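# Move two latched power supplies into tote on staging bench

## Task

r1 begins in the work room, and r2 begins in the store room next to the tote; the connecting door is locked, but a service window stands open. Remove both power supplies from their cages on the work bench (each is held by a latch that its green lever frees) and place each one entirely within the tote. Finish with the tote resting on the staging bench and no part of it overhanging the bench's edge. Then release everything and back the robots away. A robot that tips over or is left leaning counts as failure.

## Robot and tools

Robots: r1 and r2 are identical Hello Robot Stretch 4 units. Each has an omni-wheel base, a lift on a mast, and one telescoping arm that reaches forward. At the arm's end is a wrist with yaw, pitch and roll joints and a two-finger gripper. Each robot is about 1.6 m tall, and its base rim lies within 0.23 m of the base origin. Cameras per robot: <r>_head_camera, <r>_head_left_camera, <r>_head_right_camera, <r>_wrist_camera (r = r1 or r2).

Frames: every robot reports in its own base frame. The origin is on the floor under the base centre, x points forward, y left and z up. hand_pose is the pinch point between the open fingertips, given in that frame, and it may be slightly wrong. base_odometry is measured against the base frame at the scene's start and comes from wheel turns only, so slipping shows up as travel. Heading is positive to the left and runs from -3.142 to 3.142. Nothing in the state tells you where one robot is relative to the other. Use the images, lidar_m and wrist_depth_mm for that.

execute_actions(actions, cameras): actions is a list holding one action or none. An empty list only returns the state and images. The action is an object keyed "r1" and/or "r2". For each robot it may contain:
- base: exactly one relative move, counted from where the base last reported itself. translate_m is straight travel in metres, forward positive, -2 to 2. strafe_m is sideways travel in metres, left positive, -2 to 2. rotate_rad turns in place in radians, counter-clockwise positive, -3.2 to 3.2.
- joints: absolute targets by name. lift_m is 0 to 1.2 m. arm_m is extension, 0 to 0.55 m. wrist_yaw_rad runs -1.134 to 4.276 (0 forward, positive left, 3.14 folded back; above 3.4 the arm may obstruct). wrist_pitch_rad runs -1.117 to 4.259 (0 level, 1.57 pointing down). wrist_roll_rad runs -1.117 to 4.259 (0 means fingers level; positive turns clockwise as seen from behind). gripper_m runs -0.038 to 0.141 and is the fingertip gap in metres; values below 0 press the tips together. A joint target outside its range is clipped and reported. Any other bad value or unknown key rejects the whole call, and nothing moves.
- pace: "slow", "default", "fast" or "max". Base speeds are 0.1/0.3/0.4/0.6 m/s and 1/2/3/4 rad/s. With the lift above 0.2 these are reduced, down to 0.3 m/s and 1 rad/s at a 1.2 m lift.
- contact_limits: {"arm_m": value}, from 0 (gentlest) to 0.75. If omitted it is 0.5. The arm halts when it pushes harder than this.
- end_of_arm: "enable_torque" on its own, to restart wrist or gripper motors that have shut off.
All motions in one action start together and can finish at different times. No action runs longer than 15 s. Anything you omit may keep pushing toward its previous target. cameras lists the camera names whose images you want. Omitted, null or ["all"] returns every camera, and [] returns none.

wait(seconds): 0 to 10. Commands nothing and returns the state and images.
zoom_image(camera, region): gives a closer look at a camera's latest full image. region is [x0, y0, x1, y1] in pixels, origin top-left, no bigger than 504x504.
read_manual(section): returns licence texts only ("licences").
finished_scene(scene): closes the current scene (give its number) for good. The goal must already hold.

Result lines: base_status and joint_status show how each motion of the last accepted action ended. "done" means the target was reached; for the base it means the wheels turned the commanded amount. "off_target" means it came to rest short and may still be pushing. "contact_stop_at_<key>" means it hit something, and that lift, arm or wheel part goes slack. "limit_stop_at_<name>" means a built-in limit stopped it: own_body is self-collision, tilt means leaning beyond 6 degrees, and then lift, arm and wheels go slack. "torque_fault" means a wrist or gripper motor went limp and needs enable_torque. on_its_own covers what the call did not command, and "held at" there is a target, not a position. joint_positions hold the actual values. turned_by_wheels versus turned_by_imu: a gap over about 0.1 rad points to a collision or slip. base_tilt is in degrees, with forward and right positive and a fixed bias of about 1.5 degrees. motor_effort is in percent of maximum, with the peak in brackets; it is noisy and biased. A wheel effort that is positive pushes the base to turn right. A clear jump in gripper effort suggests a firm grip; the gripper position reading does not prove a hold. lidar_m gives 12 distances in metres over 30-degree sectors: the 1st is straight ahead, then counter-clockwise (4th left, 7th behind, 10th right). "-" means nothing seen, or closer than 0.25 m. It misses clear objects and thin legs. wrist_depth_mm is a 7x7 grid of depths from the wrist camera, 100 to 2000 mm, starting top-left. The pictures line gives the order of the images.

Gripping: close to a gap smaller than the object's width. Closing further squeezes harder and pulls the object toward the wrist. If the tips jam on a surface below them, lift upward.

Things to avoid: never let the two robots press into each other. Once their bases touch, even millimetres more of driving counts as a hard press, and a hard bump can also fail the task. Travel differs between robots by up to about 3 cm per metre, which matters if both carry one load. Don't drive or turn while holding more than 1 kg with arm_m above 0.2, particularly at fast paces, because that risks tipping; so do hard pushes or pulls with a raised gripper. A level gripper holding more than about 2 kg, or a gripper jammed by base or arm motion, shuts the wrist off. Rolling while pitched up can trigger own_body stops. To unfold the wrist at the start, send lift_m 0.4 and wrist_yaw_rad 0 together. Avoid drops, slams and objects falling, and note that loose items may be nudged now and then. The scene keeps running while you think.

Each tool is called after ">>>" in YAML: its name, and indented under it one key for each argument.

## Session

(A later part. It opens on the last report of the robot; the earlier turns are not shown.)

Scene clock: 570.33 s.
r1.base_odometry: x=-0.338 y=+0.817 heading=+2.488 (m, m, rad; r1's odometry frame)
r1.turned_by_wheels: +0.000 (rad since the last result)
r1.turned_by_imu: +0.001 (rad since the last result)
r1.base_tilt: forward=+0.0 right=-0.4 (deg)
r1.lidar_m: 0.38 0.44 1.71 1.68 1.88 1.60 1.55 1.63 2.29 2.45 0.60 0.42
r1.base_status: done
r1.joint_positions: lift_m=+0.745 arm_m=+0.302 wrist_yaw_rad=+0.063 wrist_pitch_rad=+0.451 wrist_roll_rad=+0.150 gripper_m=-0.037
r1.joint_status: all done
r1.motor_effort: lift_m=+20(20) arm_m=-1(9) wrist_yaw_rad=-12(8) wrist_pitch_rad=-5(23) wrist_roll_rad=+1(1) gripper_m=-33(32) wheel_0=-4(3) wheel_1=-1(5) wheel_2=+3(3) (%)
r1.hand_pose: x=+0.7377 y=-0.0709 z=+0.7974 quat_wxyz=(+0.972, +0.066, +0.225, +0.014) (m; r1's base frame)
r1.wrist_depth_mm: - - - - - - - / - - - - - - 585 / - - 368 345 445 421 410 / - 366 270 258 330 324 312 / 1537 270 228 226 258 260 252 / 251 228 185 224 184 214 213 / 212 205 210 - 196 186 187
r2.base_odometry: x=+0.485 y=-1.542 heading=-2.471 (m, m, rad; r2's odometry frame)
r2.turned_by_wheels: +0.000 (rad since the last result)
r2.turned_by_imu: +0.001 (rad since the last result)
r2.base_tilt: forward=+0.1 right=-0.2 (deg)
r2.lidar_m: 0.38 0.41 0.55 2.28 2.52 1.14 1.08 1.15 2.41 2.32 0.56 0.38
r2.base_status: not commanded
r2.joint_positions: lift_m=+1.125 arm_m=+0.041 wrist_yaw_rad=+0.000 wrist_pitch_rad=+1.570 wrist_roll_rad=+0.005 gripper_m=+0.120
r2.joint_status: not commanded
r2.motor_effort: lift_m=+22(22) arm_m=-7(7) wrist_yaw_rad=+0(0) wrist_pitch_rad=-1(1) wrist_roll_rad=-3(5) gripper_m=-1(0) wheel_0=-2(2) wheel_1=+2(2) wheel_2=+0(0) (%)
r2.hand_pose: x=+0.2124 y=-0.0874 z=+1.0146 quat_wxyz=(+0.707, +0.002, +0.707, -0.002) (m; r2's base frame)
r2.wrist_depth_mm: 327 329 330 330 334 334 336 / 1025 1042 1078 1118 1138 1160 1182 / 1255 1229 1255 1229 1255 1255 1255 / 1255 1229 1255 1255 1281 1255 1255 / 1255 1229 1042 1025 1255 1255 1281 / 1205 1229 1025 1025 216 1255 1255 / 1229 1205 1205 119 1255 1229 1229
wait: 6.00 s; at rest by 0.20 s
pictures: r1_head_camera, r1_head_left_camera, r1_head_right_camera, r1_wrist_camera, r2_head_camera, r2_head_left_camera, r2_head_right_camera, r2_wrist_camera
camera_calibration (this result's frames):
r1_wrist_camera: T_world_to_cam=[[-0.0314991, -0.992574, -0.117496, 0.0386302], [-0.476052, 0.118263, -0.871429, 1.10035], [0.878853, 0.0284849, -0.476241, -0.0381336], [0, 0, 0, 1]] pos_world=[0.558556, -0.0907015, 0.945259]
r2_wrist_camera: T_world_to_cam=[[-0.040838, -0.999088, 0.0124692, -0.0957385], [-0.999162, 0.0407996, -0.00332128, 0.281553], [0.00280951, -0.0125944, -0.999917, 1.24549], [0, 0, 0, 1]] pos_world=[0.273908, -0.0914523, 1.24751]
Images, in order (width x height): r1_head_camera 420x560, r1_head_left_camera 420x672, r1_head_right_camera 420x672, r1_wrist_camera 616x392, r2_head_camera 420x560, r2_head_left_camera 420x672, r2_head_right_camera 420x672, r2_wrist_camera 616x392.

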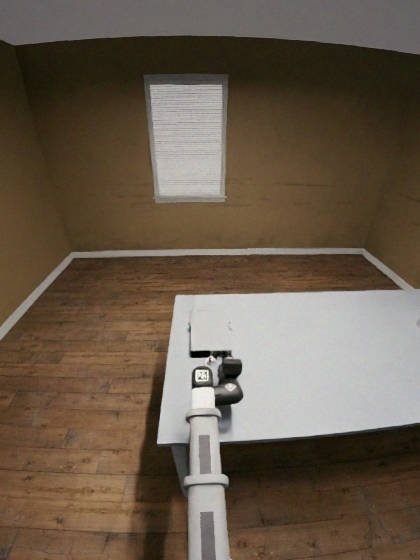

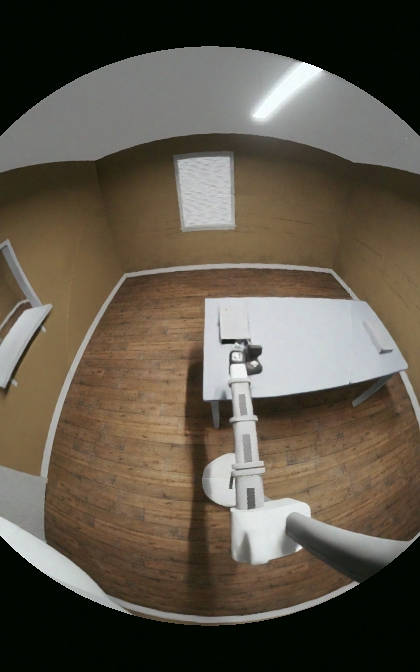

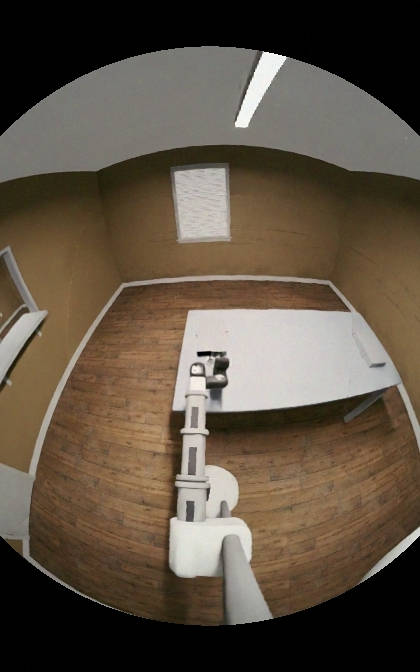

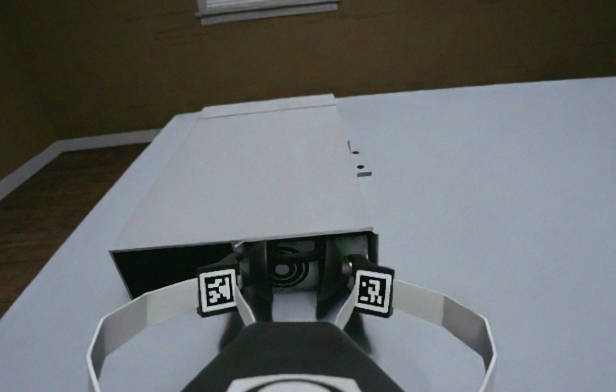

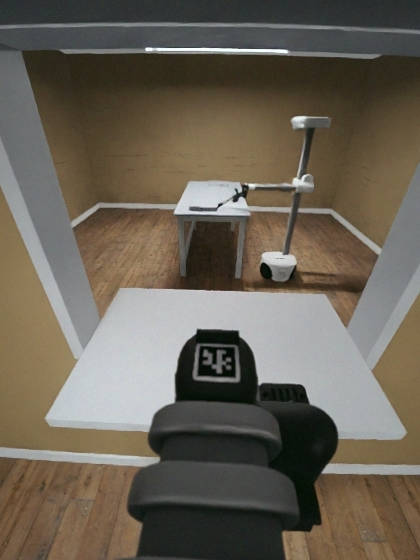

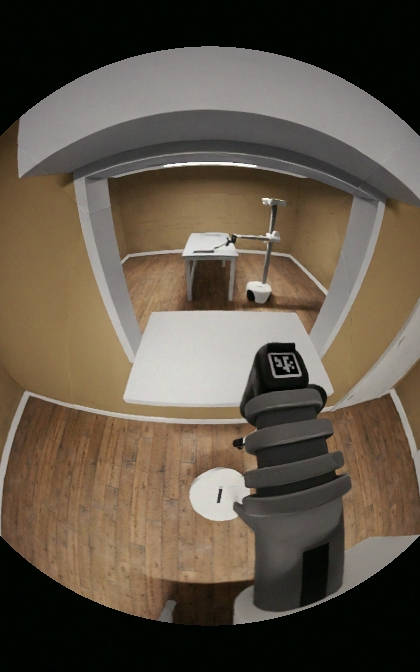

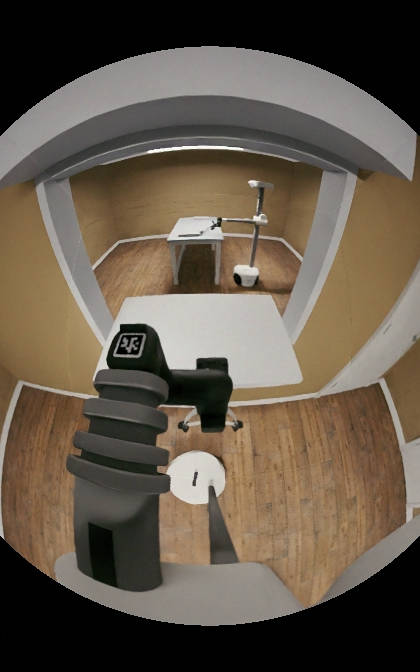

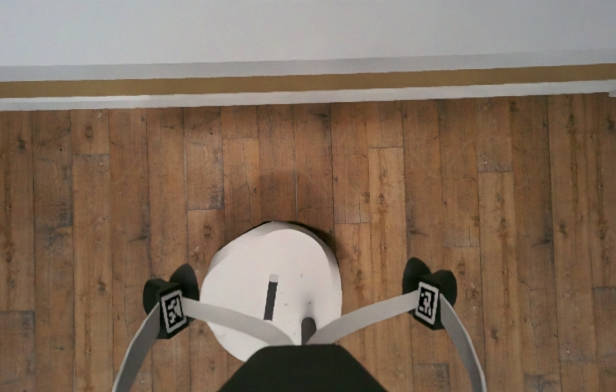

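>>> execute_actions:
  actions:
    - {"r1":{"base":{"strafe_m":0.005},"joints":{"arm_m":0.305},"pace":"slow"}}
  cameras: ["r1_wrist_camera"]

>>> execute_actions:
  actions:
    - {"r1":{"joints":{"arm_m":0.298,"lift_m":0.744},"pace":"slow"}}
  cameras: ["r1_wrist_camera"]

>>> zoom_image:
  camera: "r1_wrist_camera"
  region: [190, 180, 410, 330]

Scene clock: 571.20 s.
r1.base_odometry: x=-0.341 y=+0.813 heading=+2.487 (m, m, rad; r1's odometry frame)
r1.turned_by_wheels: -0.001 (rad since the last result)
r1.turned_by_imu: -0.001 (rad since the last result)
r1.base_tilt: forward=+0.0 right=-0.3 (deg)
r1.lidar_m: 0.38 0.43 1.69 1.68 1.86 1.64 1.55 1.64 2.32 2.43 0.56 0.41
r1.base_status: done
r1.joint_positions: lift_m=+0.745 arm_m=+0.304 wrist_yaw_rad=+0.058 wrist_pitch_rad=+0.452 wrist_roll_rad=+0.150 gripper_m=-0.037
r1.joint_status: all done
r1.motor_effort: lift_m=+20(19) arm_m=+6(4) wrist_yaw_rad=+6(10) wrist_pitch_rad=-8(8) wrist_roll_rad=-1(0) gripper_m=-31(31) wheel_0=-6(8) wheel_1=-1(3) wheel_2=+0(1) (%)
r1.hand_pose: x=+0.7388 y=-0.0723 z=+0.7971 quat_wxyz=(+0.972, +0.067, +0.226, +0.011) (m; r1's base frame)
r1.wrist_depth_mm: - - - - - - - / - - - - - - 580 / - - 366 345 442 421 407 / - 366 271 260 330 322 312 / 1464 268 226 225 257 262 254 / 251 227 185 224 182 216 213 / 212 206 210 - 198 187 186
r2.base_odometry: x=+0.485 y=-1.542 heading=-2.471 (m, m, rad; r2's odometry frame)
r2.turned_by_wheels: +0.000 (rad since the last result)
r2.turned_by_imu: +0.000 (rad since the last result)
r2.base_tilt: forward=+0.1 right=-0.1 (deg)
r2.lidar_m: 0.36 0.39 0.54 2.28 2.50 1.14 1.09 1.16 2.42 2.33 0.59 0.39
r2.base_status: not commanded
r2.joint_positions: lift_m=+1.125 arm_m=+0.041 wrist_yaw_rad=+0.000 wrist_pitch_rad=+1.570 wrist_roll_rad=+0.005 gripper_m=+0.120
r2.joint_status: not commanded
r2.motor_effort: lift_m=+22(22) arm_m=-7(7) wrist_yaw_rad=+0(0) wrist_pitch_rad=-1(0) wrist_roll_rad=-5(3) gripper_m=-1(0) wheel_0=-2(2) wheel_1=+2(2) wheel_2=+0(0) (%)
r2.hand_pose: x=+0.2124 y=-0.0874 z=+1.0146 quat_wxyz=(+0.707, +0.002, +0.707, -0.002) (m; r2's base frame)
r2.wrist_depth_mm: 327 329 330 332 334 336 336 / 1025 1025 1078 1078 1138 1205 1182 / 1255 1255 1255 1255 1229 1255 1255 / 1229 1229 1229 1255 1255 1255 1255 / 1229 1229 1060 1025 1229 1281 1255 / 1205 1229 1025 1025 216 1229 1255 / 1229 1229 1229 119 1255 1255 1255
pictures: r1_wrist_camera
camera_calibration (this result's frames):
r1_wrist_camera: T_world_to_cam=[[-0.03713, -0.992387, -0.117425, 0.0412936], [-0.476462, 0.120871, -0.870847, 1.10084], [0.878411, 0.0236141, -0.477323, -0.0384487], [0, 0, 0, 1]] pos_world=[0.559816, -0.0911721, 0.94516]
Images, in order (width x height): r1_wrist_camera 616x392.

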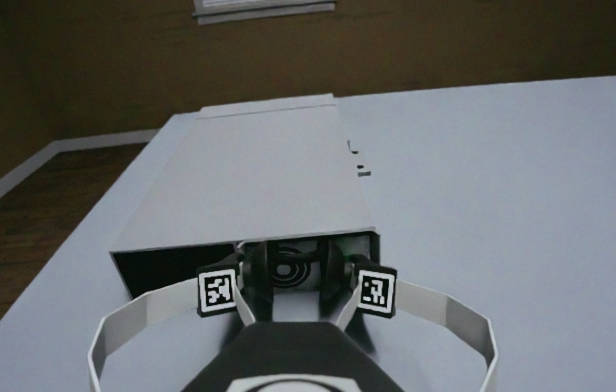

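Scene clock: 572.00 s.
r1.base_odometry: x=-0.341 y=+0.813 heading=+2.487 (m, m, rad; r1's odometry frame)
r1.turned_by_wheels: +0.000 (rad since the last result)
r1.turned_by_imu: +0.000 (rad since the last result)
r1.base_tilt: forward=-0.1 right=-0.3 (deg)
r1.lidar_m: 0.39 0.43 1.69 1.65 1.88 1.64 1.57 1.65 2.33 2.44 0.57 0.42
r1.base_status: not commanded
r1.joint_positions: lift_m=+0.744 arm_m=+0.300 wrist_yaw_rad=+0.060 wrist_pitch_rad=+0.450 wrist_roll_rad=+0.150 gripper_m=-0.037
r1.joint_status: all done
r1.motor_effort: lift_m=+19(18) arm_m=-13(14) wrist_yaw_rad=-1(6) wrist_pitch_rad=-3(8) wrist_roll_rad=-2(0) gripper_m=-31(31) wheel_0=-6(6) wheel_1=-1(1) wheel_2=+1(1) (%)
r1.hand_pose: x=+0.7357 y=-0.0718 z=+0.7967 quat_wxyz=(+0.972, +0.067, +0.225, +0.012) (m; r1's base frame)
r1.wrist_depth_mm: - - - - - - - / - - - - - - 580 / - - 368 347 442 421 407 / - 366 271 258 330 322 312 / 1464 268 228 224 259 259 253 / 250 227 181 225 182 214 213 / 213 206 210 - 197 187 187
r2.base_odometry: x=+0.485 y=-1.542 heading=-2.471 (m, m, rad; r2's odometry frame)
r2.turned_by_wheels: +0.000 (rad since the last result)
r2.turned_by_imu: +0.000 (rad since the last result)
r2.base_tilt: forward=+0.2 right=-0.2 (deg)
r2.lidar_m: 0.37 0.41 0.51 2.31 2.51 1.16 1.08 1.17 2.41 2.33 0.56 0.40
r2.base_status: not commanded
r2.joint_positions: lift_m=+1.125 arm_m=+0.041 wrist_yaw_rad=+0.000 wrist_pitch_rad=+1.570 wrist_roll_rad=+0.005 gripper_m=+0.120
r2.joint_status: not commanded
r2.motor_effort: lift_m=+22(22) arm_m=-7(7) wrist_yaw_rad=+0(0) wrist_pitch_rad=+0(0) wrist_roll_rad=-2(4) gripper_m=+0(1) wheel_0=-2(2) wheel_1=+2(2) wheel_2=+0(0) (%)
r2.hand_pose: x=+0.2124 y=-0.0874 z=+1.0146 quat_wxyz=(+0.707, +0.002, +0.707, -0.002) (m; r2's base frame)
r2.wrist_depth_mm: 329 329 330 332 332 332 336 / 1008 1042 1060 1098 1138 1160 1182 / 1229 1229 1255 1255 1255 1255 1281 / 1255 1255 1229 1255 1255 1281 1255 / 1229 1229 1060 1025 1229 1255 1281 / 1229 1229 1025 1042 216 1255 1255 / 1229 1255 1229 119 1255 1255 1255
pictures: r1_wrist_camera
camera_calibration (this result's frames):
r1_wrist_camera: T_world_to_cam=[[-0.0351794, -0.992392, -0.117989, 0.0406589], [-0.474943, 0.12048, -0.87173, 1.09848], [0.879313, 0.0253713, -0.475568, -0.037839], [0, 0, 0, 1]] pos_world=[0.556417, -0.0910348, 0.944378]
Images, in order (width x height): r1_wrist_camera 616x392.

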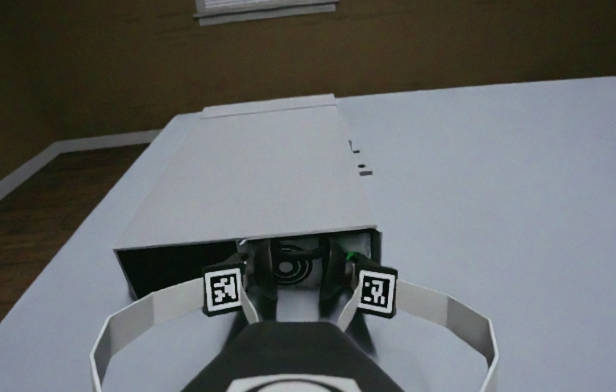

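Region (190, 180, 410, 330) of r1_wrist_camera's 616x392 image, scaled by 2.291; it fills the top 344 rows of this view, and the rest is white.

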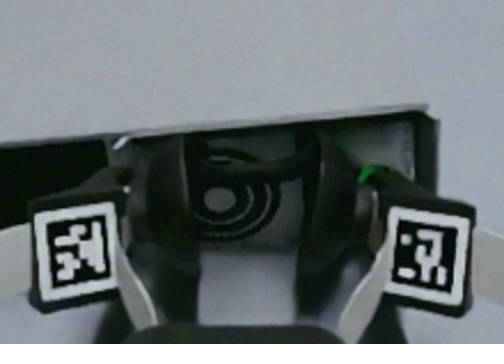

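>>> execute_actions:
  actions:
    - {"r1":{"base":{"strafe_m":-0.003},"joints":{"arm_m":0.305,"gripper_m":-0.015,"lift_m":0.748},"pace":"slow"}}
  cameras: ["r1_wrist_camera"]

>>> execute_actions:
  actions:
    - {"r1":{"joints":{"arm_m":0.296},"pace":"slow"}}
  cameras: ["r1_wrist_camera"]

>>> zoom_image:
  camera: "r1_wrist_camera"
  region: [190, 180, 410, 330]

Scene clock: 574.03 s.
r1.base_odometry: x=-0.339 y=+0.815 heading=+2.487 (m, m, rad; r1's odometry frame)
r1.turned_by_wheels: +0.000 (rad since the last result)
r1.turned_by_imu: +0.001 (rad since the last result)
r1.base_tilt: forward=-0.1 right=-0.3 (deg)
r1.lidar_m: 0.40 0.43 1.69 1.69 1.92 1.62 1.56 1.68 2.31 2.44 0.57 0.41
r1.base_status: done
r1.joint_positions: lift_m=+0.748 arm_m=+0.302 wrist_yaw_rad=+0.049 wrist_pitch_rad=+0.460 wrist_roll_rad=+0.151 gripper_m=-0.014
r1.joint_status: all done
r1.on_its_own: wrist_yaw_rad is at rest, and its effort (+31) is outside its rest range (-13 to +13); wrist_pitch_rad is at rest, and its effort (-31) is outside its rest range (-23 to +23)
r1.motor_effort: lift_m=+20(26) arm_m=+15(17) wrist_yaw_rad=+31(30) wrist_pitch_rad=-31(31) wrist_roll_rad=-4(1) gripper_m=-18(32) wheel_0=+4(6) wheel_1=+3(5) wheel_2=-10(11) (%)
r1.hand_pose: x=+0.7355 y=-0.0747 z=+0.7981 quat_wxyz=(+0.971, +0.068, +0.229, +0.006) (m; r1's base frame)
r1.wrist_depth_mm: - - - - - - - / - - - - - 609 585 / - - 370 357 445 424 404 / - 368 276 263 336 325 314 / 1464 274 233 230 259 265 256 / 253 233 186 227 185 220 216 / 216 208 213 - 200 189 190
r2.base_odometry: x=+0.485 y=-1.542 heading=-2.471 (m, m, rad; r2's odometry frame)
r2.turned_by_wheels: +0.000 (rad since the last result)
r2.turned_by_imu: +0.000 (rad since the last result)
r2.base_tilt: forward=+0.1 right=-0.2 (deg)
r2.lidar_m: 0.38 0.39 0.55 2.26 2.49 1.16 1.06 1.15 2.44 2.33 0.57 0.40
r2.base_status: not commanded
r2.joint_positions: lift_m=+1.125 arm_m=+0.041 wrist_yaw_rad=+0.000 wrist_pitch_rad=+1.570 wrist_roll_rad=+0.005 gripper_m=+0.120
r2.joint_status: not commanded
r2.motor_effort: lift_m=+22(22) arm_m=-7(7) wrist_yaw_rad=+0(0) wrist_pitch_rad=+0(1) wrist_roll_rad=-3(5) gripper_m=-2(1) wheel_0=-2(2) wheel_1=+2(2) wheel_2=+0(0) (%)
r2.hand_pose: x=+0.2124 y=-0.0874 z=+1.0146 quat_wxyz=(+0.707, +0.002, +0.707, -0.002) (m; r2's base frame)
r2.wrist_depth_mm: 327 329 330 334 334 334 336 / 1025 1042 1060 1098 1138 1160 1182 / 1229 1255 1255 1255 1281 1255 1281 / 1229 1229 1229 1255 1281 1255 1281 / 1229 1229 1060 1025 1255 1255 1255 / 1229 1229 1008 1025 216 1255 1255 / 1205 1255 1255 119 1255 1229 1255
pictures: r1_wrist_camera
camera_calibration (this result's frames):
r1_wrist_camera: T_world_to_cam=[[-0.047317, -0.991936, -0.117578, 0.0465603], [-0.482171, 0.12577, -0.867002, 1.1019], [0.874798, 0.0156689, -0.484234, -0.0274424], [0, 0, 0, 1]] pos_world=[0.557515, -0.0919712, 0.947538]
Images, in order (width x height): r1_wrist_camera 616x392.

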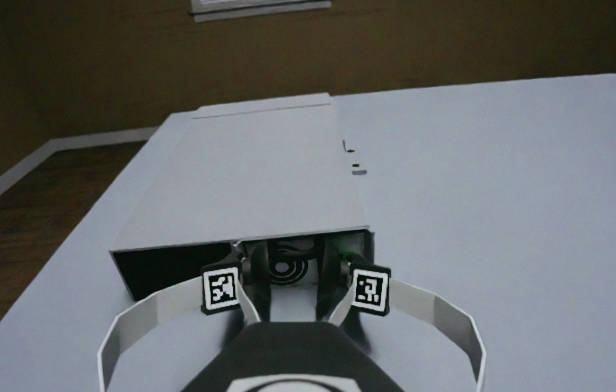

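Scene clock: 574.93 s.
r1.base_odometry: x=-0.339 y=+0.815 heading=+2.487 (m, m, rad; r1's odometry frame)
r1.turned_by_wheels: +0.000 (rad since the last result)
r1.turned_by_imu: +0.000 (rad since the last result)
r1.base_tilt: forward=+0.0 right=-0.4 (deg)
r1.lidar_m: 0.39 0.40 1.72 1.64 1.86 1.64 1.57 1.64 2.31 2.45 0.57 0.44
r1.base_status: not commanded
r1.joint_positions: lift_m=+0.748 arm_m=+0.298 wrist_yaw_rad=+0.057 wrist_pitch_rad=+0.454 wrist_roll_rad=+0.151 gripper_m=-0.014
r1.joint_status: all done
r1.motor_effort: lift_m=+20(20) arm_m=-10(11) wrist_yaw_rad=+8(31) wrist_pitch_rad=-12(30) wrist_roll_rad=-4(4) gripper_m=-23(24) wheel_0=-1(4) wheel_1=-1(3) wheel_2=-3(10) (%)
r1.hand_pose: x=+0.7325 y=-0.0725 z=+0.7997 quat_wxyz=(+0.972, +0.067, +0.226, +0.011) (m; r1's base frame)
r1.wrist_depth_mm: - - - - - - - / - - - - - - 585 / - - 377 351 445 427 410 / - 370 276 265 338 327 317 / 1537 272 233 231 263 264 256 / 254 241 185 229 185 220 215 / 216 206 213 - 200 188 189
r2.base_odometry: x=+0.485 y=-1.542 heading=-2.471 (m, m, rad; r2's odometry frame)
r2.turned_by_wheels: +0.000 (rad since the last result)
r2.turned_by_imu: +0.000 (rad since the last result)
r2.base_tilt: forward=+0.1 right=-0.2 (deg)
r2.lidar_m: 0.36 0.39 0.56 2.28 2.47 1.14 1.09 1.17 2.42 2.32 0.59 0.39
r2.base_status: not commanded
r2.joint_positions: lift_m=+1.125 arm_m=+0.041 wrist_yaw_rad=+0.000 wrist_pitch_rad=+1.570 wrist_roll_rad=+0.005 gripper_m=+0.120
r2.joint_status: not commanded
r2.motor_effort: lift_m=+22(22) arm_m=-7(7) wrist_yaw_rad=+0(0) wrist_pitch_rad=+0(0) wrist_roll_rad=-4(4) gripper_m=-1(1) wheel_0=-2(2) wheel_1=+2(2) wheel_2=+0(0) (%)
r2.hand_pose: x=+0.2124 y=-0.0874 z=+1.0146 quat_wxyz=(+0.707, +0.002, +0.707, -0.002) (m; r2's base frame)
r2.wrist_depth_mm: 327 329 330 332 332 334 336 / 1025 1042 1078 1098 1138 1160 1182 / 1229 1255 1255 1229 1281 1255 1255 / 1229 1229 1255 1281 1229 1255 1281 / 1255 1229 1042 1025 1255 1255 1255 / 1229 1229 1008 1025 216 1281 1281 / 1229 1229 1229 119 1229 1255 1255
pictures: r1_wrist_camera
camera_calibration (this result's frames):
r1_wrist_camera: T_world_to_cam=[[-0.038508, -0.992245, -0.118179, 0.0427774], [-0.477711, 0.122157, -0.869983, 1.10043], [0.877673, 0.0229541, -0.478711, -0.0300112], [0, 0, 0, 1]] pos_world=[0.553673, -0.0912897, 0.94804]
Images, in order (width x height): r1_wrist_camera 616x392.

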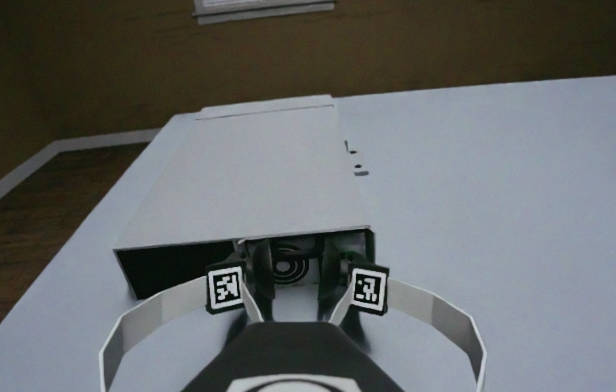

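Region (190, 180, 410, 330) of r1_wrist_camera's 616x392 image, scaled by 2.291; it fills the top 344 rows of this view, and the rest is white.

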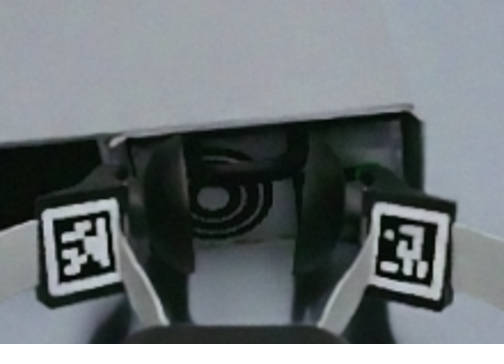

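>>> execute_actions:
  actions:
    - {"r1":{"base":{"strafe_m":-0.002},"joints":{"gripper_m":0.022,"lift_m":0.757,"arm_m":0.297},"pace":"slow"}}
  cameras: ["r1_wrist_camera"]

>>> zoom_image:
  camera: "r1_wrist_camera"
  region: [190, 180, 410, 330]

Scene clock: 576.67 s.
r1.base_odometry: x=-0.338 y=+0.817 heading=+2.486 (m, m, rad; r1's odometry frame)
r1.turned_by_wheels: -0.001 (rad since the last result)
r1.turned_by_imu: +0.000 (rad since the last result)
r1.base_tilt: forward=-0.1 right=-0.4 (deg)
r1.lidar_m: 0.41 0.43 1.71 1.66 1.91 1.64 1.57 1.64 2.35 2.42 0.58 0.42
r1.base_status: done
r1.joint_positions: lift_m=+0.757 arm_m=+0.297 wrist_yaw_rad=+0.049 wrist_pitch_rad=+0.465 wrist_roll_rad=+0.151 gripper_m=+0.022
r1.joint_status: all done
r1.on_its_own: wrist_yaw_rad is at rest, and its effort (+32) is outside its rest range (-13 to +13); wrist_pitch_rad is at rest, and its effort (-43) is outside its rest range (-23 to +23)
r1.motor_effort: lift_m=+22(27) arm_m=+0(8) wrist_yaw_rad=+32(32) wrist_pitch_rad=-43(42) wrist_roll_rad=-3(4) gripper_m=-5(25) wheel_0=+1(3) wheel_1=+1(7) wheel_2=-9(10) (%)
r1.hand_pose: x=+0.7298 y=-0.0748 z=+0.8058 quat_wxyz=(+0.971, +0.068, +0.231, +0.006) (m; r1's base frame)
r1.wrist_depth_mm: - - - - - - - / - - - - - 615 591 / - - 379 368 449 430 415 / - 373 285 271 345 334 322 / 1537 281 241 239 277 272 263 / 262 254 191 230 189 227 222 / 224 215 219 - 206 193 193
r2.base_odometry: x=+0.485 y=-1.542 heading=-2.471 (m, m, rad; r2's odometry frame)
r2.turned_by_wheels: +0.000 (rad since the last result)
r2.turned_by_imu: +0.000 (rad since the last result)
r2.base_tilt: forward=+0.1 right=-0.2 (deg)
r2.lidar_m: 0.38 0.39 0.53 2.29 2.48 1.15 1.08 1.19 2.42 2.32 0.57 0.39
r2.base_status: not commanded
r2.joint_positions: lift_m=+1.125 arm_m=+0.041 wrist_yaw_rad=+0.000 wrist_pitch_rad=+1.570 wrist_roll_rad=+0.005 gripper_m=+0.120
r2.joint_status: not commanded
r2.motor_effort: lift_m=+21(22) arm_m=-7(7) wrist_yaw_rad=+0(0) wrist_pitch_rad=-1(0) wrist_roll_rad=-3(4) gripper_m=+0(1) wheel_0=-2(2) wheel_1=+2(2) wheel_2=+0(0) (%)
r2.hand_pose: x=+0.2124 y=-0.0874 z=+1.0146 quat_wxyz=(+0.707, +0.002, +0.707, -0.002) (m; r2's base frame)
r2.wrist_depth_mm: 327 329 329 334 332 334 338 / 1025 1060 1078 1098 1138 1160 1182 / 1229 1255 1255 1255 1255 1255 1281 / 1229 1229 1255 1255 1255 1255 1255 / 1229 1255 1060 1025 1281 1255 1255 / 1205 1229 1025 1025 215 1255 1281 / 1229 1255 1229 119 1255 1255 1255
pictures: r1_wrist_camera
camera_calibration (this result's frames):
r1_wrist_camera: T_world_to_cam=[[-0.048109, -0.991936, -0.117252, 0.0474173], [-0.485764, 0.125806, -0.864989, 1.10684], [0.872765, 0.0153431, -0.4879, -0.0142466], [0, 0, 0, 1]] pos_world=[0.55238, -0.0919939, 0.956017]
Images, in order (width x height): r1_wrist_camera 616x392.

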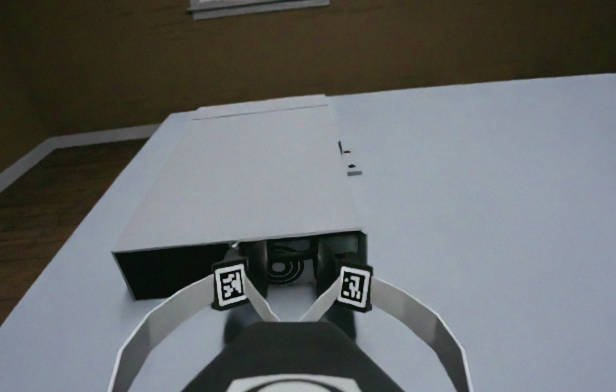

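Region (190, 180, 410, 330) of r1_wrist_camera's 616x392 image, scaled by 2.291; it fills the top 344 rows of this view, and the rest is white.

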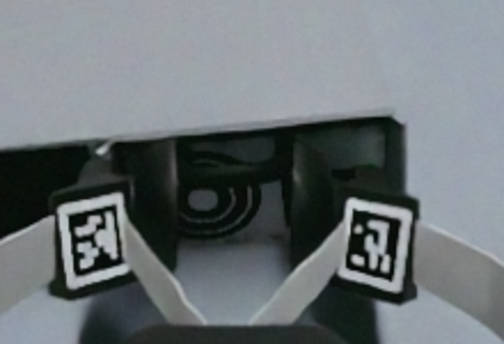

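>>> execute_actions:
  actions:
    - {"r1":{"joints":{"arm_m":0.25,"gripper_m":0.045},"pace":"slow"}}
  cameras: ["r1_wrist_camera","r1_head_camera"]

Scene clock: 578.87 s.
r1.base_odometry: x=-0.338 y=+0.817 heading=+2.487 (m, m, rad; r1's odometry frame)
r1.turned_by_wheels: +0.000 (rad since the last result)
r1.turned_by_imu: +0.001 (rad since the last result)
r1.base_tilt: forward=-0.1 right=-0.3 (deg)
r1.lidar_m: 0.39 0.40 1.70 1.67 1.88 1.63 1.55 1.65 2.32 2.43 0.60 0.42
r1.base_status: not commanded
r1.joint_positions: lift_m=+0.757 arm_m=+0.252 wrist_yaw_rad=+0.060 wrist_pitch_rad=+0.452 wrist_roll_rad=+0.150 gripper_m=+0.045
r1.joint_status: all done
r1.motor_effort: lift_m=+21(21) arm_m=-9(9) wrist_yaw_rad=-1(33) wrist_pitch_rad=-7(41) wrist_roll_rad=-2(3) gripper_m=-3(3) wheel_0=+0(2) wheel_1=+0(1) wheel_2=-2(9) (%)
r1.hand_pose: x=+0.6867 y=-0.0717 z=+0.8090 quat_wxyz=(+0.972, +0.066, +0.226, +0.012) (m; r1's base frame)
r1.wrist_depth_mm: - - - - - - - / - - - - - - 627 / - - 410 389 477 452 442 / - 415 304 285 359 345 334 / 1576 314 289 283 287 279 270 / 268 262 198 238 198 235 228 / 229 220 225 - 209 201 199
r2.base_odometry: x=+0.485 y=-1.542 heading=-2.471 (m, m, rad; r2's odometry frame)
r2.turned_by_wheels: +0.000 (rad since the last result)
r2.turned_by_imu: +0.001 (rad since the last result)
r2.base_tilt: forward=+0.1 right=-0.2 (deg)
r2.lidar_m: 0.35 0.40 0.54 2.31 2.50 1.15 1.08 1.17 2.39 2.34 0.57 0.39
r2.base_status: not commanded
r2.joint_positions: lift_m=+1.125 arm_m=+0.041 wrist_yaw_rad=+0.000 wrist_pitch_rad=+1.570 wrist_roll_rad=+0.005 gripper_m=+0.120
r2.joint_status: not commanded
r2.motor_effort: lift_m=+22(22) arm_m=-7(6) wrist_yaw_rad=+0(0) wrist_pitch_rad=+0(0) wrist_roll_rad=-4(4) gripper_m=-1(1) wheel_0=-2(2) wheel_1=+2(2) wheel_2=+0(0) (%)
r2.hand_pose: x=+0.2124 y=-0.0874 z=+1.0146 quat_wxyz=(+0.707, +0.002, +0.707, -0.002) (m; r2's base frame)
r2.wrist_depth_mm: 329 330 330 332 332 336 336 / 1025 1042 1078 1098 1118 1160 1182 / 1255 1255 1255 1255 1281 1255 1255 / 1255 1229 1255 1255 1281 1281 1281 / 1255 1229 1042 1042 1255 1255 1255 / 1205 1205 1025 1025 216 1255 1255 / 1205 1229 1229 119 1255 1255 1229
pictures: r1_head_camera, r1_wrist_camera
camera_calibration (this result's frames):
r1_wrist_camera: T_world_to_cam=[[-0.035094, -0.992424, -0.117741, 0.0401799], [-0.476641, 0.120171, -0.870845, 1.08633], [0.878397, 0.0255586, -0.477248, 0.0130641], [0, 0, 0, 1]] pos_world=[0.507725, -0.0910044, 0.956992]
Images, in order (width x height): r1_head_camera 420x560, r1_wrist_camera 616x392.

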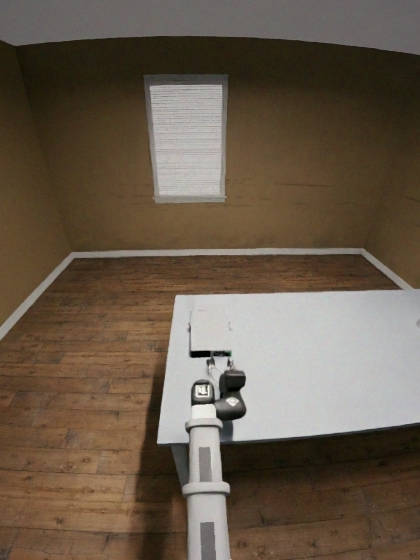

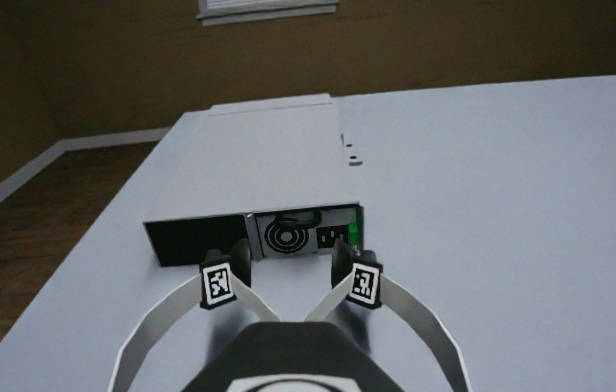

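>>> zoom_image:
  camera: "r1_wrist_camera"
  region: [230, 180, 410, 300]

Region (230, 180, 410, 300) of r1_wrist_camera's 616x392 image, scaled by 2.800.

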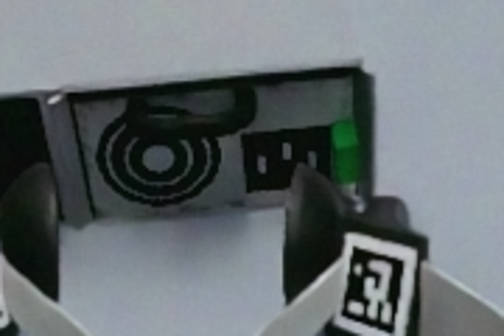

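>>> execute_actions:
  actions:
    - {"r1":{"joints":{"arm_m":0.262,"gripper_m":0.043,"wrist_pitch_rad":0.3,"wrist_roll_rad":0.2,"wrist_yaw_rad":0.04,"lift_m":0.719},"base":{"strafe_m":-0.004},"pace":"slow"}}
  cameras: ["r1_wrist_camera"]

>>> zoom_image:
  camera: "r1_wrist_camera"
  region: [230, 180, 410, 300]

Scene clock: 580.83 s.
r1.base_odometry: x=-0.336 y=+0.820 heading=+2.487 (m, m, rad; r1's odometry frame)
r1.turned_by_wheels: +0.000 (rad since the last result)
r1.turned_by_imu: +0.000 (rad since the last result)
r1.base_tilt: forward=-0.1 right=-0.3 (deg)
r1.lidar_m: 0.39 0.43 1.73 1.67 1.92 1.61 1.57 1.66 2.32 2.43 0.56 0.41
r1.base_status: done
r1.joint_positions: lift_m=+0.719 arm_m=+0.260 wrist_yaw_rad=+0.040 wrist_pitch_rad=+0.303 wrist_roll_rad=+0.200 gripper_m=+0.043
r1.joint_status: all done
r1.motor_effort: lift_m=+17(20) arm_m=+9(11) wrist_yaw_rad=-2(4) wrist_pitch_rad=-9(10) wrist_roll_rad=+0(0) gripper_m=-4(3) wheel_0=+1(1) wheel_1=-1(4) wheel_2=+0(2) (%)
r1.hand_pose: x=+0.7100 y=-0.0763 z=+0.8115 quat_wxyz=(+0.984, +0.095, +0.152, +0.005) (m; r1's base frame)
r1.wrist_depth_mm: - - - - - - - / - - - - - - - / - - - 597 597 530 492 / - - 347 327 399 366 343 / - 338 263 259 296 281 265 / 312 277 198 239 197 224 216 / 241 222 227 - 200 187 186
r2.base_odometry: x=+0.485 y=-1.542 heading=-2.471 (m, m, rad; r2's odometry frame)
r2.turned_by_wheels: +0.000 (rad since the last result)
r2.turned_by_imu: +0.000 (rad since the last result)
r2.base_tilt: forward=+0.2 right=-0.2 (deg)
r2.lidar_m: 0.38 0.37 0.55 2.29 2.48 1.12 1.09 1.16 2.41 2.33 0.58 0.39
r2.base_status: not commanded
r2.joint_positions: lift_m=+1.125 arm_m=+0.041 wrist_yaw_rad=+0.000 wrist_pitch_rad=+1.570 wrist_roll_rad=+0.005 gripper_m=+0.120
r2.joint_status: not commanded
r2.motor_effort: lift_m=+22(22) arm_m=-8(7) wrist_yaw_rad=+0(0) wrist_pitch_rad=-1(1) wrist_roll_rad=-5(4) gripper_m=-1(2) wheel_0=-2(2) wheel_1=+2(2) wheel_2=+0(0) (%)
r2.hand_pose: x=+0.2124 y=-0.0874 z=+1.0146 quat_wxyz=(+0.707, +0.002, +0.707, -0.002) (m; r2's base frame)
r2.wrist_depth_mm: 329 329 329 332 334 334 336 / 1025 1042 1060 1098 1118 1160 1182 / 1229 1255 1255 1281 1255 1281 1281 / 1229 1255 1255 1255 1281 1255 1255 / 1255 1229 1042 1025 1255 1281 1281 / 1255 1229 1042 1025 215 1281 1281 / 1229 1229 1229 119 1281 1281 1255
pictures: r1_wrist_camera
camera_calibration (this result's frames):
r1_wrist_camera: T_world_to_cam=[[-0.0508035, -0.98291, -0.176935, 0.0967067], [-0.338455, 0.183625, -0.922892, 1.04916], [0.93961, 0.0129986, -0.342, -0.160212], [0, 0, 0, 1]] pos_world=[0.510545, -0.0955159, 0.930582]
Images, in order (width x height): r1_wrist_camera 616x392.

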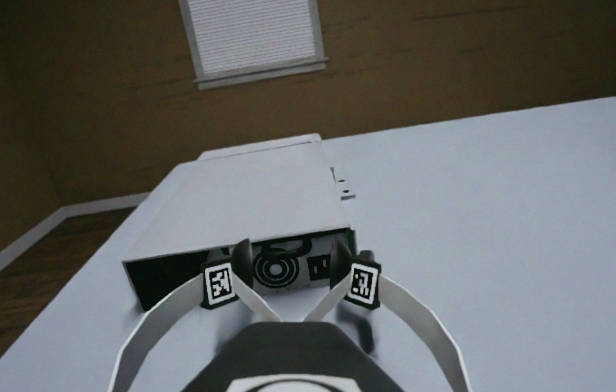

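Region (230, 180, 410, 300) of r1_wrist_camera's 616x392 image, scaled by 2.800.

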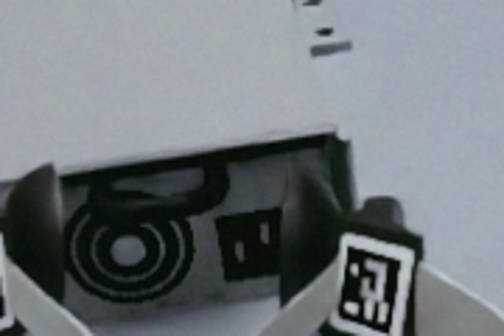

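>>> execute_actions:
  actions:
    - {"r1":{"joints":{"arm_m":0.265},"base":{"strafe_m":0.006},"pace":"slow"}}
  cameras: ["r1_wrist_camera"]

>>> zoom_image:
  camera: "r1_wrist_camera"
  region: [230, 180, 410, 300]

Scene clock: 585.97 s.
r1.base_odometry: x=-0.339 y=+0.815 heading=+2.487 (m, m, rad; r1's odometry frame)
r1.turned_by_wheels: +0.000 (rad since the last result)
r1.turned_by_imu: +0.000 (rad since the last result)
r1.base_tilt: forward=+0.0 right=-0.3 (deg)
r1.lidar_m: 0.40 0.40 1.72 1.66 1.86 1.61 1.57 1.67 2.34 2.44 0.58 0.42
r1.base_status: done
r1.joint_positions: lift_m=+0.719 arm_m=+0.263 wrist_yaw_rad=+0.040 wrist_pitch_rad=+0.303 wrist_roll_rad=+0.200 gripper_m=+0.043
r1.joint_status: all done
r1.motor_effort: lift_m=+17(16) arm_m=+9(9) wrist_yaw_rad=-2(2) wrist_pitch_rad=-8(8) wrist_roll_rad=-1(1) gripper_m=-2(5) wheel_0=-1(8) wheel_1=+1(2) wheel_2=+0(0) (%)
r1.hand_pose: x=+0.7130 y=-0.0763 z=+0.8115 quat_wxyz=(+0.984, +0.095, +0.152, +0.005) (m; r1's base frame)
r1.wrist_depth_mm: - - - - - - - / - - - - - - - / - - - 597 603 530 492 / - - 351 315 402 366 345 / - 338 260 258 290 278 266 / 917 273 198 239 196 224 216 / 239 221 227 - 201 187 186
r2.base_odometry: x=+0.485 y=-1.542 heading=-2.471 (m, m, rad; r2's odometry frame)
r2.turned_by_wheels: +0.000 (rad since the last result)
r2.turned_by_imu: +0.001 (rad since the last result)
r2.base_tilt: forward=+0.1 right=-0.1 (deg)
r2.lidar_m: 0.37 0.39 0.54 2.28 2.47 1.15 1.09 1.15 2.42 2.32 0.59 0.40
r2.base_status: not commanded
r2.joint_positions: lift_m=+1.125 arm_m=+0.041 wrist_yaw_rad=+0.000 wrist_pitch_rad=+1.570 wrist_roll_rad=+0.005 gripper_m=+0.120
r2.joint_status: not commanded
r2.motor_effort: lift_m=+22(22) arm_m=-7(7) wrist_yaw_rad=+0(0) wrist_pitch_rad=-1(0) wrist_roll_rad=-2(5) gripper_m=+1(1) wheel_0=-2(2) wheel_1=+2(1) wheel_2=+0(0) (%)
r2.hand_pose: x=+0.2124 y=-0.0874 z=+1.0146 quat_wxyz=(+0.707, +0.002, +0.707, -0.002) (m; r2's base frame)
r2.wrist_depth_mm: 327 329 330 332 332 334 338 / 1025 1060 1078 1098 1118 1160 1182 / 1255 1229 1255 1255 1255 1255 1281 / 1255 1255 1255 1281 1255 1255 1281 / 1229 1255 1042 1042 1255 1255 1281 / 1229 1229 1025 1008 216 1255 1255 / 1229 1255 1229 119 1255 1229 1255
pictures: r1_wrist_camera
camera_calibration (this result's frames):
r1_wrist_camera: T_world_to_cam=[[-0.0508245, -0.982909, -0.176936, 0.0968689], [-0.338448, 0.183633, -0.922893, 1.05017], [0.939612, 0.0129781, -0.341996, -0.163033], [0, 0, 0, 1]] pos_world=[0.513541, -0.0955177, 0.930582]
Images, in order (width x height): r1_wrist_camera 616x392.

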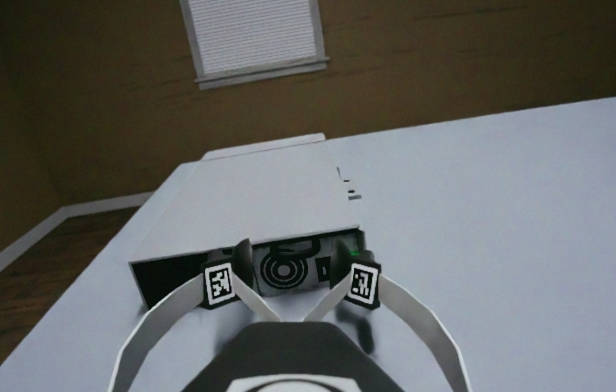

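Region (230, 180, 410, 300) of r1_wrist_camera's 616x392 image, scaled by 2.800.

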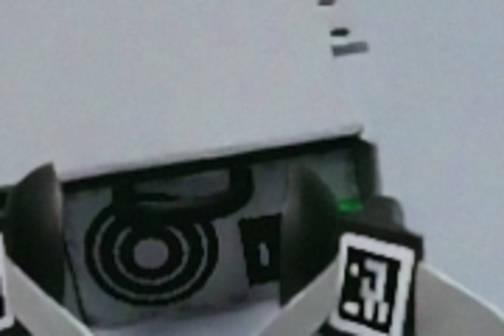

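>>> execute_actions:
  actions:
    - {"r1":{"joints":{"arm_m":0.279,"gripper_m":0.047},"pace":"slow"}}
  cameras: ["r1_wrist_camera"]

>>> zoom_image:
  camera: "r1_wrist_camera"
  region: [230, 180, 410, 300]

Scene clock: 587.13 s.
r1.base_odometry: x=-0.339 y=+0.815 heading=+2.487 (m, m, rad; r1's odometry frame)
r1.turned_by_wheels: +0.000 (rad since the last result)
r1.turned_by_imu: +0.000 (rad since the last result)
r1.base_tilt: forward=-0.1 right=-0.4 (deg)
r1.lidar_m: 0.39 0.41 1.71 1.65 1.89 1.63 1.57 1.65 2.33 2.45 0.57 0.42
r1.base_status: not commanded
r1.joint_positions: lift_m=+0.719 arm_m=+0.276 wrist_yaw_rad=+0.038 wrist_pitch_rad=+0.304 wrist_roll_rad=+0.200 gripper_m=+0.047
r1.joint_status: all done
r1.motor_effort: lift_m=+17(16) arm_m=+14(14) wrist_yaw_rad=+6(6) wrist_pitch_rad=-13(13) wrist_roll_rad=+1(1) gripper_m=-3(3) wheel_0=+1(1) wheel_1=+1(1) wheel_2=-4(4) (%)
r1.hand_pose: x=+0.7257 y=-0.0770 z=+0.8111 quat_wxyz=(+0.984, +0.096, +0.153, +0.003) (m; r1's base frame)
r1.wrist_depth_mm: - - - - - - - / - - - - - - - / - - - 640 591 530 492 / - - 345 314 399 364 342 / - 336 249 246 287 279 265 / 314 260 196 244 199 225 214 / 238 222 226 - 200 186 186
r2.base_odometry: x=+0.485 y=-1.542 heading=-2.471 (m, m, rad; r2's odometry frame)
r2.turned_by_wheels: +0.000 (rad since the last result)
r2.turned_by_imu: +0.000 (rad since the last result)
r2.base_tilt: forward=+0.1 right=-0.2 (deg)
r2.lidar_m: 0.38 0.40 0.55 2.30 2.48 1.14 1.06 1.17 2.41 2.32 0.57 0.39
r2.base_status: not commanded
r2.joint_positions: lift_m=+1.125 arm_m=+0.041 wrist_yaw_rad=+0.000 wrist_pitch_rad=+1.570 wrist_roll_rad=+0.005 gripper_m=+0.120
r2.joint_status: not commanded
r2.motor_effort: lift_m=+22(22) arm_m=-8(7) wrist_yaw_rad=+0(0) wrist_pitch_rad=-1(1) wrist_roll_rad=-2(4) gripper_m=-2(1) wheel_0=-2(2) wheel_1=+2(2) wheel_2=+0(0) (%)
r2.hand_pose: x=+0.2124 y=-0.0874 z=+1.0146 quat_wxyz=(+0.707, +0.002, +0.707, -0.002) (m; r2's base frame)
r2.wrist_depth_mm: 329 329 329 332 332 334 334 / 1025 1042 1078 1098 1118 1160 1182 / 1229 1229 1255 1255 1255 1255 1255 / 1229 1229 1229 1255 1255 1255 1281 / 1229 1229 1042 1025 1255 1255 1281 / 1229 1205 1025 1025 215 1255 1255 / 1229 1229 1255 120 1255 1255 1255
pictures: r1_wrist_camera
camera_calibration (this result's frames):
r1_wrist_camera: T_world_to_cam=[[-0.0535579, -0.982789, -0.176795, 0.0986298], [-0.339413, 0.184425, -0.922381, 1.05457], [0.939111, 0.0106059, -0.343449, -0.173793], [0, 0, 0, 1]] pos_world=[0.526429, -0.0957137, 0.930465]
Images, in order (width x height): r1_wrist_camera 616x392.

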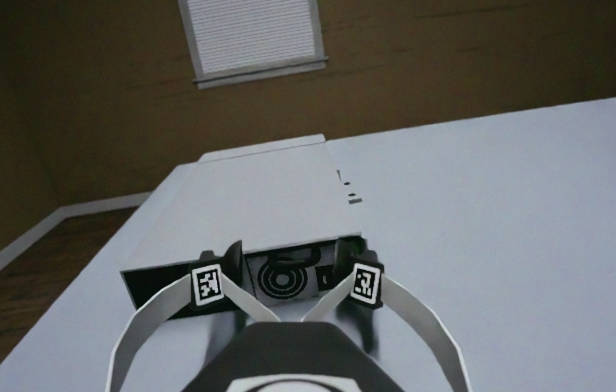

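Region (230, 180, 410, 300) of r1_wrist_camera's 616x392 image, scaled by 2.800.

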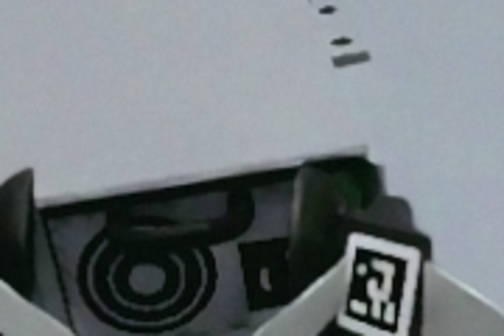

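>>> execute_actions:
  actions:
    - {"r1":{"joints":{"arm_m":0.277,"gripper_m":0.018},"base":{"strafe_m":0.003},"pace":"slow"}}
  cameras: ["r1_wrist_camera"]

>>> zoom_image:
  camera: "r1_wrist_camera"
  region: [230, 180, 410, 300]

Scene clock: 588.70 s.
r1.base_odometry: x=-0.341 y=+0.812 heading=+2.487 (m, m, rad; r1's odometry frame)
r1.turned_by_wheels: +0.000 (rad since the last result)
r1.turned_by_imu: +0.000 (rad since the last result)
r1.base_tilt: forward=+0.0 right=-0.3 (deg)
r1.lidar_m: 0.40 0.43 1.69 1.65 1.89 1.63 1.56 1.66 2.30 2.44 0.58 0.40
r1.base_status: done
r1.joint_positions: lift_m=+0.719 arm_m=+0.276 wrist_yaw_rad=+0.041 wrist_pitch_rad=+0.304 wrist_roll_rad=+0.200 gripper_m=+0.018
r1.joint_status: all done
r1.motor_effort: lift_m=+17(17) arm_m=+3(17) wrist_yaw_rad=-6(6) wrist_pitch_rad=-12(13) wrist_roll_rad=+2(0) gripper_m=-14(13) wheel_0=+3(1) wheel_1=+4(3) wheel_2=-3(5) (%)
r1.hand_pose: x=+0.7260 y=-0.0760 z=+0.8111 quat_wxyz=(+0.984, +0.095, +0.153, +0.005) (m; r1's base frame)
r1.wrist_depth_mm: - - - - - - - / - - - - - - - / - - - 634 597 525 488 / - - 345 314 397 362 342 / - 342 253 245 285 278 264 / 1537 263 189 240 190 224 215 / 239 223 226 - 200 185 185
r2.base_odometry: x=+0.485 y=-1.542 heading=-2.471 (m, m, rad; r2's odometry frame)
r2.turned_by_wheels: +0.000 (rad since the last result)
r2.turned_by_imu: +0.000 (rad since the last result)
r2.base_tilt: forward=+0.1 right=-0.2 (deg)
r2.lidar_m: 0.37 0.39 0.54 2.31 2.51 1.17 1.06 1.17 2.42 2.33 0.52 0.40
r2.base_status: not commanded
r2.joint_positions: lift_m=+1.125 arm_m=+0.041 wrist_yaw_rad=+0.000 wrist_pitch_rad=+1.570 wrist_roll_rad=+0.005 gripper_m=+0.120
r2.joint_status: not commanded
r2.motor_effort: lift_m=+22(22) arm_m=-7(7) wrist_yaw_rad=+0(0) wrist_pitch_rad=+0(1) wrist_roll_rad=-4(3) gripper_m=-1(1) wheel_0=-2(2) wheel_1=+2(2) wheel_2=+0(0) (%)
r2.hand_pose: x=+0.2124 y=-0.0874 z=+1.0146 quat_wxyz=(+0.707, +0.002, +0.707, -0.002) (m; r2's base frame)
r2.wrist_depth_mm: 329 329 332 332 334 336 334 / 1025 1060 1078 1118 1118 1182 1182 / 1229 1255 1281 1255 1281 1255 1255 / 1229 1229 1255 1281 1281 1255 1281 / 1229 1229 1042 1042 1255 1255 1281 / 1229 1229 1025 1025 215 1229 1255 / 1205 1229 1229 119 1255 1255 1229
pictures: r1_wrist_camera
camera_calibration (this result's frames):
r1_wrist_camera: T_world_to_cam=[[-0.0501078, -0.982968, -0.176811, 0.0971006], [-0.339894, 0.18325, -0.922438, 1.05484], [0.939128, 0.0138758, -0.343288, -0.173946], [0, 0, 0, 1]] pos_world=[0.526757, -0.0954384, 0.930478]
Images, in order (width x height): r1_wrist_camera 616x392.

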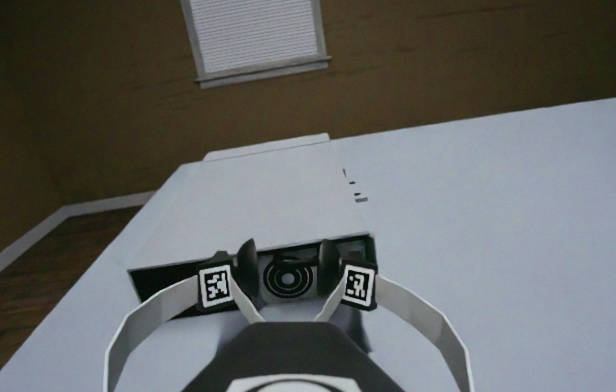

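Region (230, 180, 410, 300) of r1_wrist_camera's 616x392 image, scaled by 2.800.

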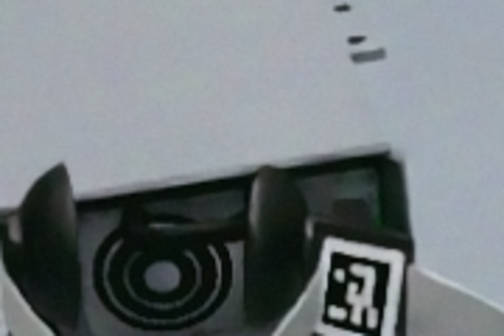

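>>> execute_actions:
  actions:
    - {"r1":{"joints":{"arm_m":0.255,"gripper_m":0.03},"pace":"slow"}}
  cameras: []

>>> execute_actions:
  actions:
    - {"r1":{"joints":{"arm_m":0.264,"gripper_m":0.04,"lift_m":0.716},"base":{"strafe_m":-0.006},"pace":"slow"}}
  cameras: ["r1_wrist_camera"]

>>> zoom_image:
  camera: "r1_wrist_camera"
  region: [230, 180, 410, 300]

Scene clock: 590.10 s.
r1.base_odometry: x=-0.341 y=+0.813 heading=+2.487 (m, m, rad; r1's odometry frame)
r1.turned_by_wheels: +0.000 (rad since the last result)
r1.turned_by_imu: +0.000 (rad since the last result)
r1.base_tilt: forward=-0.1 right=-0.3 (deg)
r1.lidar_m: 0.41 0.45 1.69 1.66 1.86 1.65 1.56 1.67 2.29 2.45 0.58 0.41
r1.base_status: not commanded
r1.joint_positions: lift_m=+0.719 arm_m=+0.257 wrist_yaw_rad=+0.040 wrist_pitch_rad=+0.302 wrist_roll_rad=+0.200 gripper_m=+0.030
r1.joint_status: all done
r1.motor_effort: lift_m=+16(17) arm_m=-9(10) wrist_yaw_rad=+0(10) wrist_pitch_rad=-6(12) wrist_roll_rad=+0(1) gripper_m=-5(16) wheel_0=+0(3) wheel_1=+1(3) wheel_2=-1(3) (%)
r1.hand_pose: x=+0.7062 y=-0.0764 z=+0.8117 quat_wxyz=(+0.984, +0.096, +0.152, +0.005) (m; r1's base frame)
r1.wrist_depth_mm: - - - - - - - / - - - - - - - / - - - 585 603 530 492 / - - 347 317 399 364 343 / - 349 271 263 290 281 266 / 1537 279 193 228 189 225 216 / 240 222 226 - 200 187 186
r2.base_odometry: x=+0.485 y=-1.542 heading=-2.471 (m, m, rad; r2's odometry frame)
r2.turned_by_wheels: +0.000 (rad since the last result)
r2.turned_by_imu: +0.000 (rad since the last result)
r2.base_tilt: forward=+0.1 right=-0.3 (deg)
r2.lidar_m: 0.37 0.40 0.54 2.28 2.48 1.16 1.09 1.18 2.43 2.32 0.57 0.40
r2.base_status: not commanded
r2.joint_positions: lift_m=+1.125 arm_m=+0.041 wrist_yaw_rad=+0.000 wrist_pitch_rad=+1.570 wrist_roll_rad=+0.005 gripper_m=+0.120
r2.joint_status: not commanded
r2.motor_effort: lift_m=+22(22) arm_m=-7(7) wrist_yaw_rad=+0(1) wrist_pitch_rad=+0(2) wrist_roll_rad=-4(3) gripper_m=-1(0) wheel_0=-2(2) wheel_1=+2(2) wheel_2=+0(0) (%)
r2.hand_pose: x=+0.2124 y=-0.0874 z=+1.0146 quat_wxyz=(+0.707, +0.002, +0.707, -0.002) (m; r2's base frame)
r2.wrist_depth_mm: 327 329 330 332 334 334 338 / 1042 1042 1078 1078 1138 1160 1182 / 1229 1255 1255 1229 1281 1255 1255 / 1229 1255 1229 1255 1255 1281 1281 / 1229 1229 1060 1025 1255 1281 1255 / 1205 1229 1025 1025 216 1255 1255 / 1229 1229 1229 119 1229 1281 1255
pictures: none
No camera images: the call's "cameras" was empty. Leave "cameras" out to get every camera's image.

Scene clock: 591.00 s.
r1.base_odometry: x=-0.337 y=+0.817 heading=+2.487 (m, m, rad; r1's odometry frame)
r1.turned_by_wheels: +0.000 (rad since the last result)
r1.turned_by_imu: +0.000 (rad since the last result)
r1.base_tilt: forward=-0.1 right=-0.4 (deg)
r1.lidar_m: 0.40 0.41 1.68 1.65 1.90 1.64 1.56 1.67 2.29 2.42 0.57 0.41
r1.base_status: done
r1.joint_positions: lift_m=+0.716 arm_m=+0.262 wrist_yaw_rad=+0.040 wrist_pitch_rad=+0.302 wrist_roll_rad=+0.200 gripper_m=+0.040
r1.joint_status: all done
r1.motor_effort: lift_m=+17(17) arm_m=+9(11) wrist_yaw_rad=-2(1) wrist_pitch_rad=-7(7) wrist_roll_rad=-1(1) gripper_m=-4(4) wheel_0=+0(3) wheel_1=-2(6) wheel_2=+0(3) (%)
r1.hand_pose: x=+0.7120 y=-0.0764 z=+0.8087 quat_wxyz=(+0.984, +0.096, +0.152, +0.005) (m; r1's base frame)
r1.wrist_depth_mm: - - - - - - - / - - - - - - - / - - - 574 591 525 480 / - - 342 312 389 357 340 / - 329 260 256 285 273 262 / 307 271 198 240 196 222 212 / 235 218 223 - 197 184 182
r2.base_odometry: x=+0.485 y=-1.542 heading=-2.471 (m, m, rad; r2's odometry frame)
r2.turned_by_wheels: +0.000 (rad since the last result)
r2.turned_by_imu: +0.000 (rad since the last result)
r2.base_tilt: forward=+0.1 right=-0.2 (deg)
r2.lidar_m: 0.38 0.39 0.56 2.28 2.47 1.14 1.10 1.17 2.44 2.33 0.56 0.40
r2.base_status: not commanded
r2.joint_positions: lift_m=+1.125 arm_m=+0.041 wrist_yaw_rad=+0.000 wrist_pitch_rad=+1.570 wrist_roll_rad=+0.005 gripper_m=+0.120
r2.joint_status: not commanded
r2.motor_effort: lift_m=+22(21) arm_m=-7(7) wrist_yaw_rad=+0(0) wrist_pitch_rad=+0(0) wrist_roll_rad=-4(3) gripper_m=-2(0) wheel_0=-2(2) wheel_1=+2(2) wheel_2=+0(0) (%)
r2.hand_pose: x=+0.2124 y=-0.0874 z=+1.0146 quat_wxyz=(+0.707, +0.002, +0.707, -0.002) (m; r2's base frame)
r2.wrist_depth_mm: 327 329 332 332 334 336 336 / 1025 1042 1078 1098 1138 1182 1182 / 1255 1255 1255 1281 1281 1255 1281 / 1229 1229 1229 1229 1229 1255 1281 / 1255 1229 1042 1025 1281 1281 1255 / 1229 1255 1025 1025 216 1255 1255 / 1229 1229 1255 119 1255 1255 1229
pictures: r1_wrist_camera
camera_calibration (this result's frames):
r1_wrist_camera: T_world_to_cam=[[-0.051016, -0.982888, -0.176997, 0.0964248], [-0.337944, 0.183762, -0.923052, 1.04699], [0.939783, 0.0127244, -0.341536, -0.163607], [0, 0, 0, 1]] pos_world=[0.512499, -0.0955413, 0.92762]
Images, in order (width x height): r1_wrist_camera 616x392.

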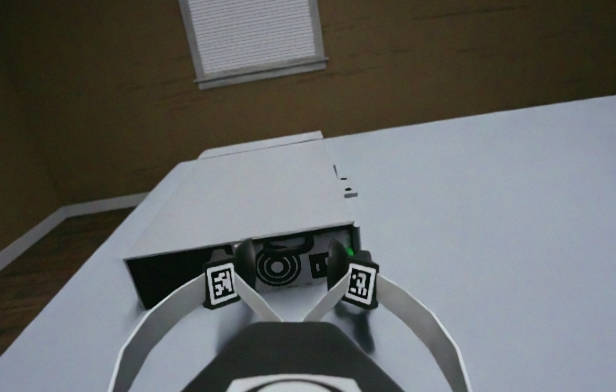

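Region (230, 180, 410, 300) of r1_wrist_camera's 616x392 image, scaled by 2.800.

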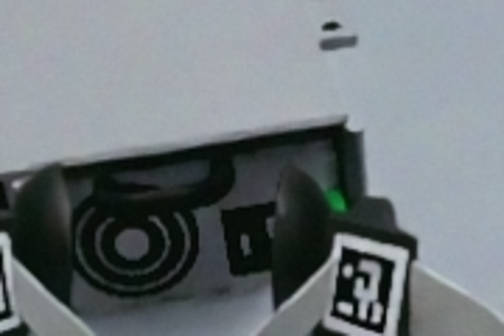

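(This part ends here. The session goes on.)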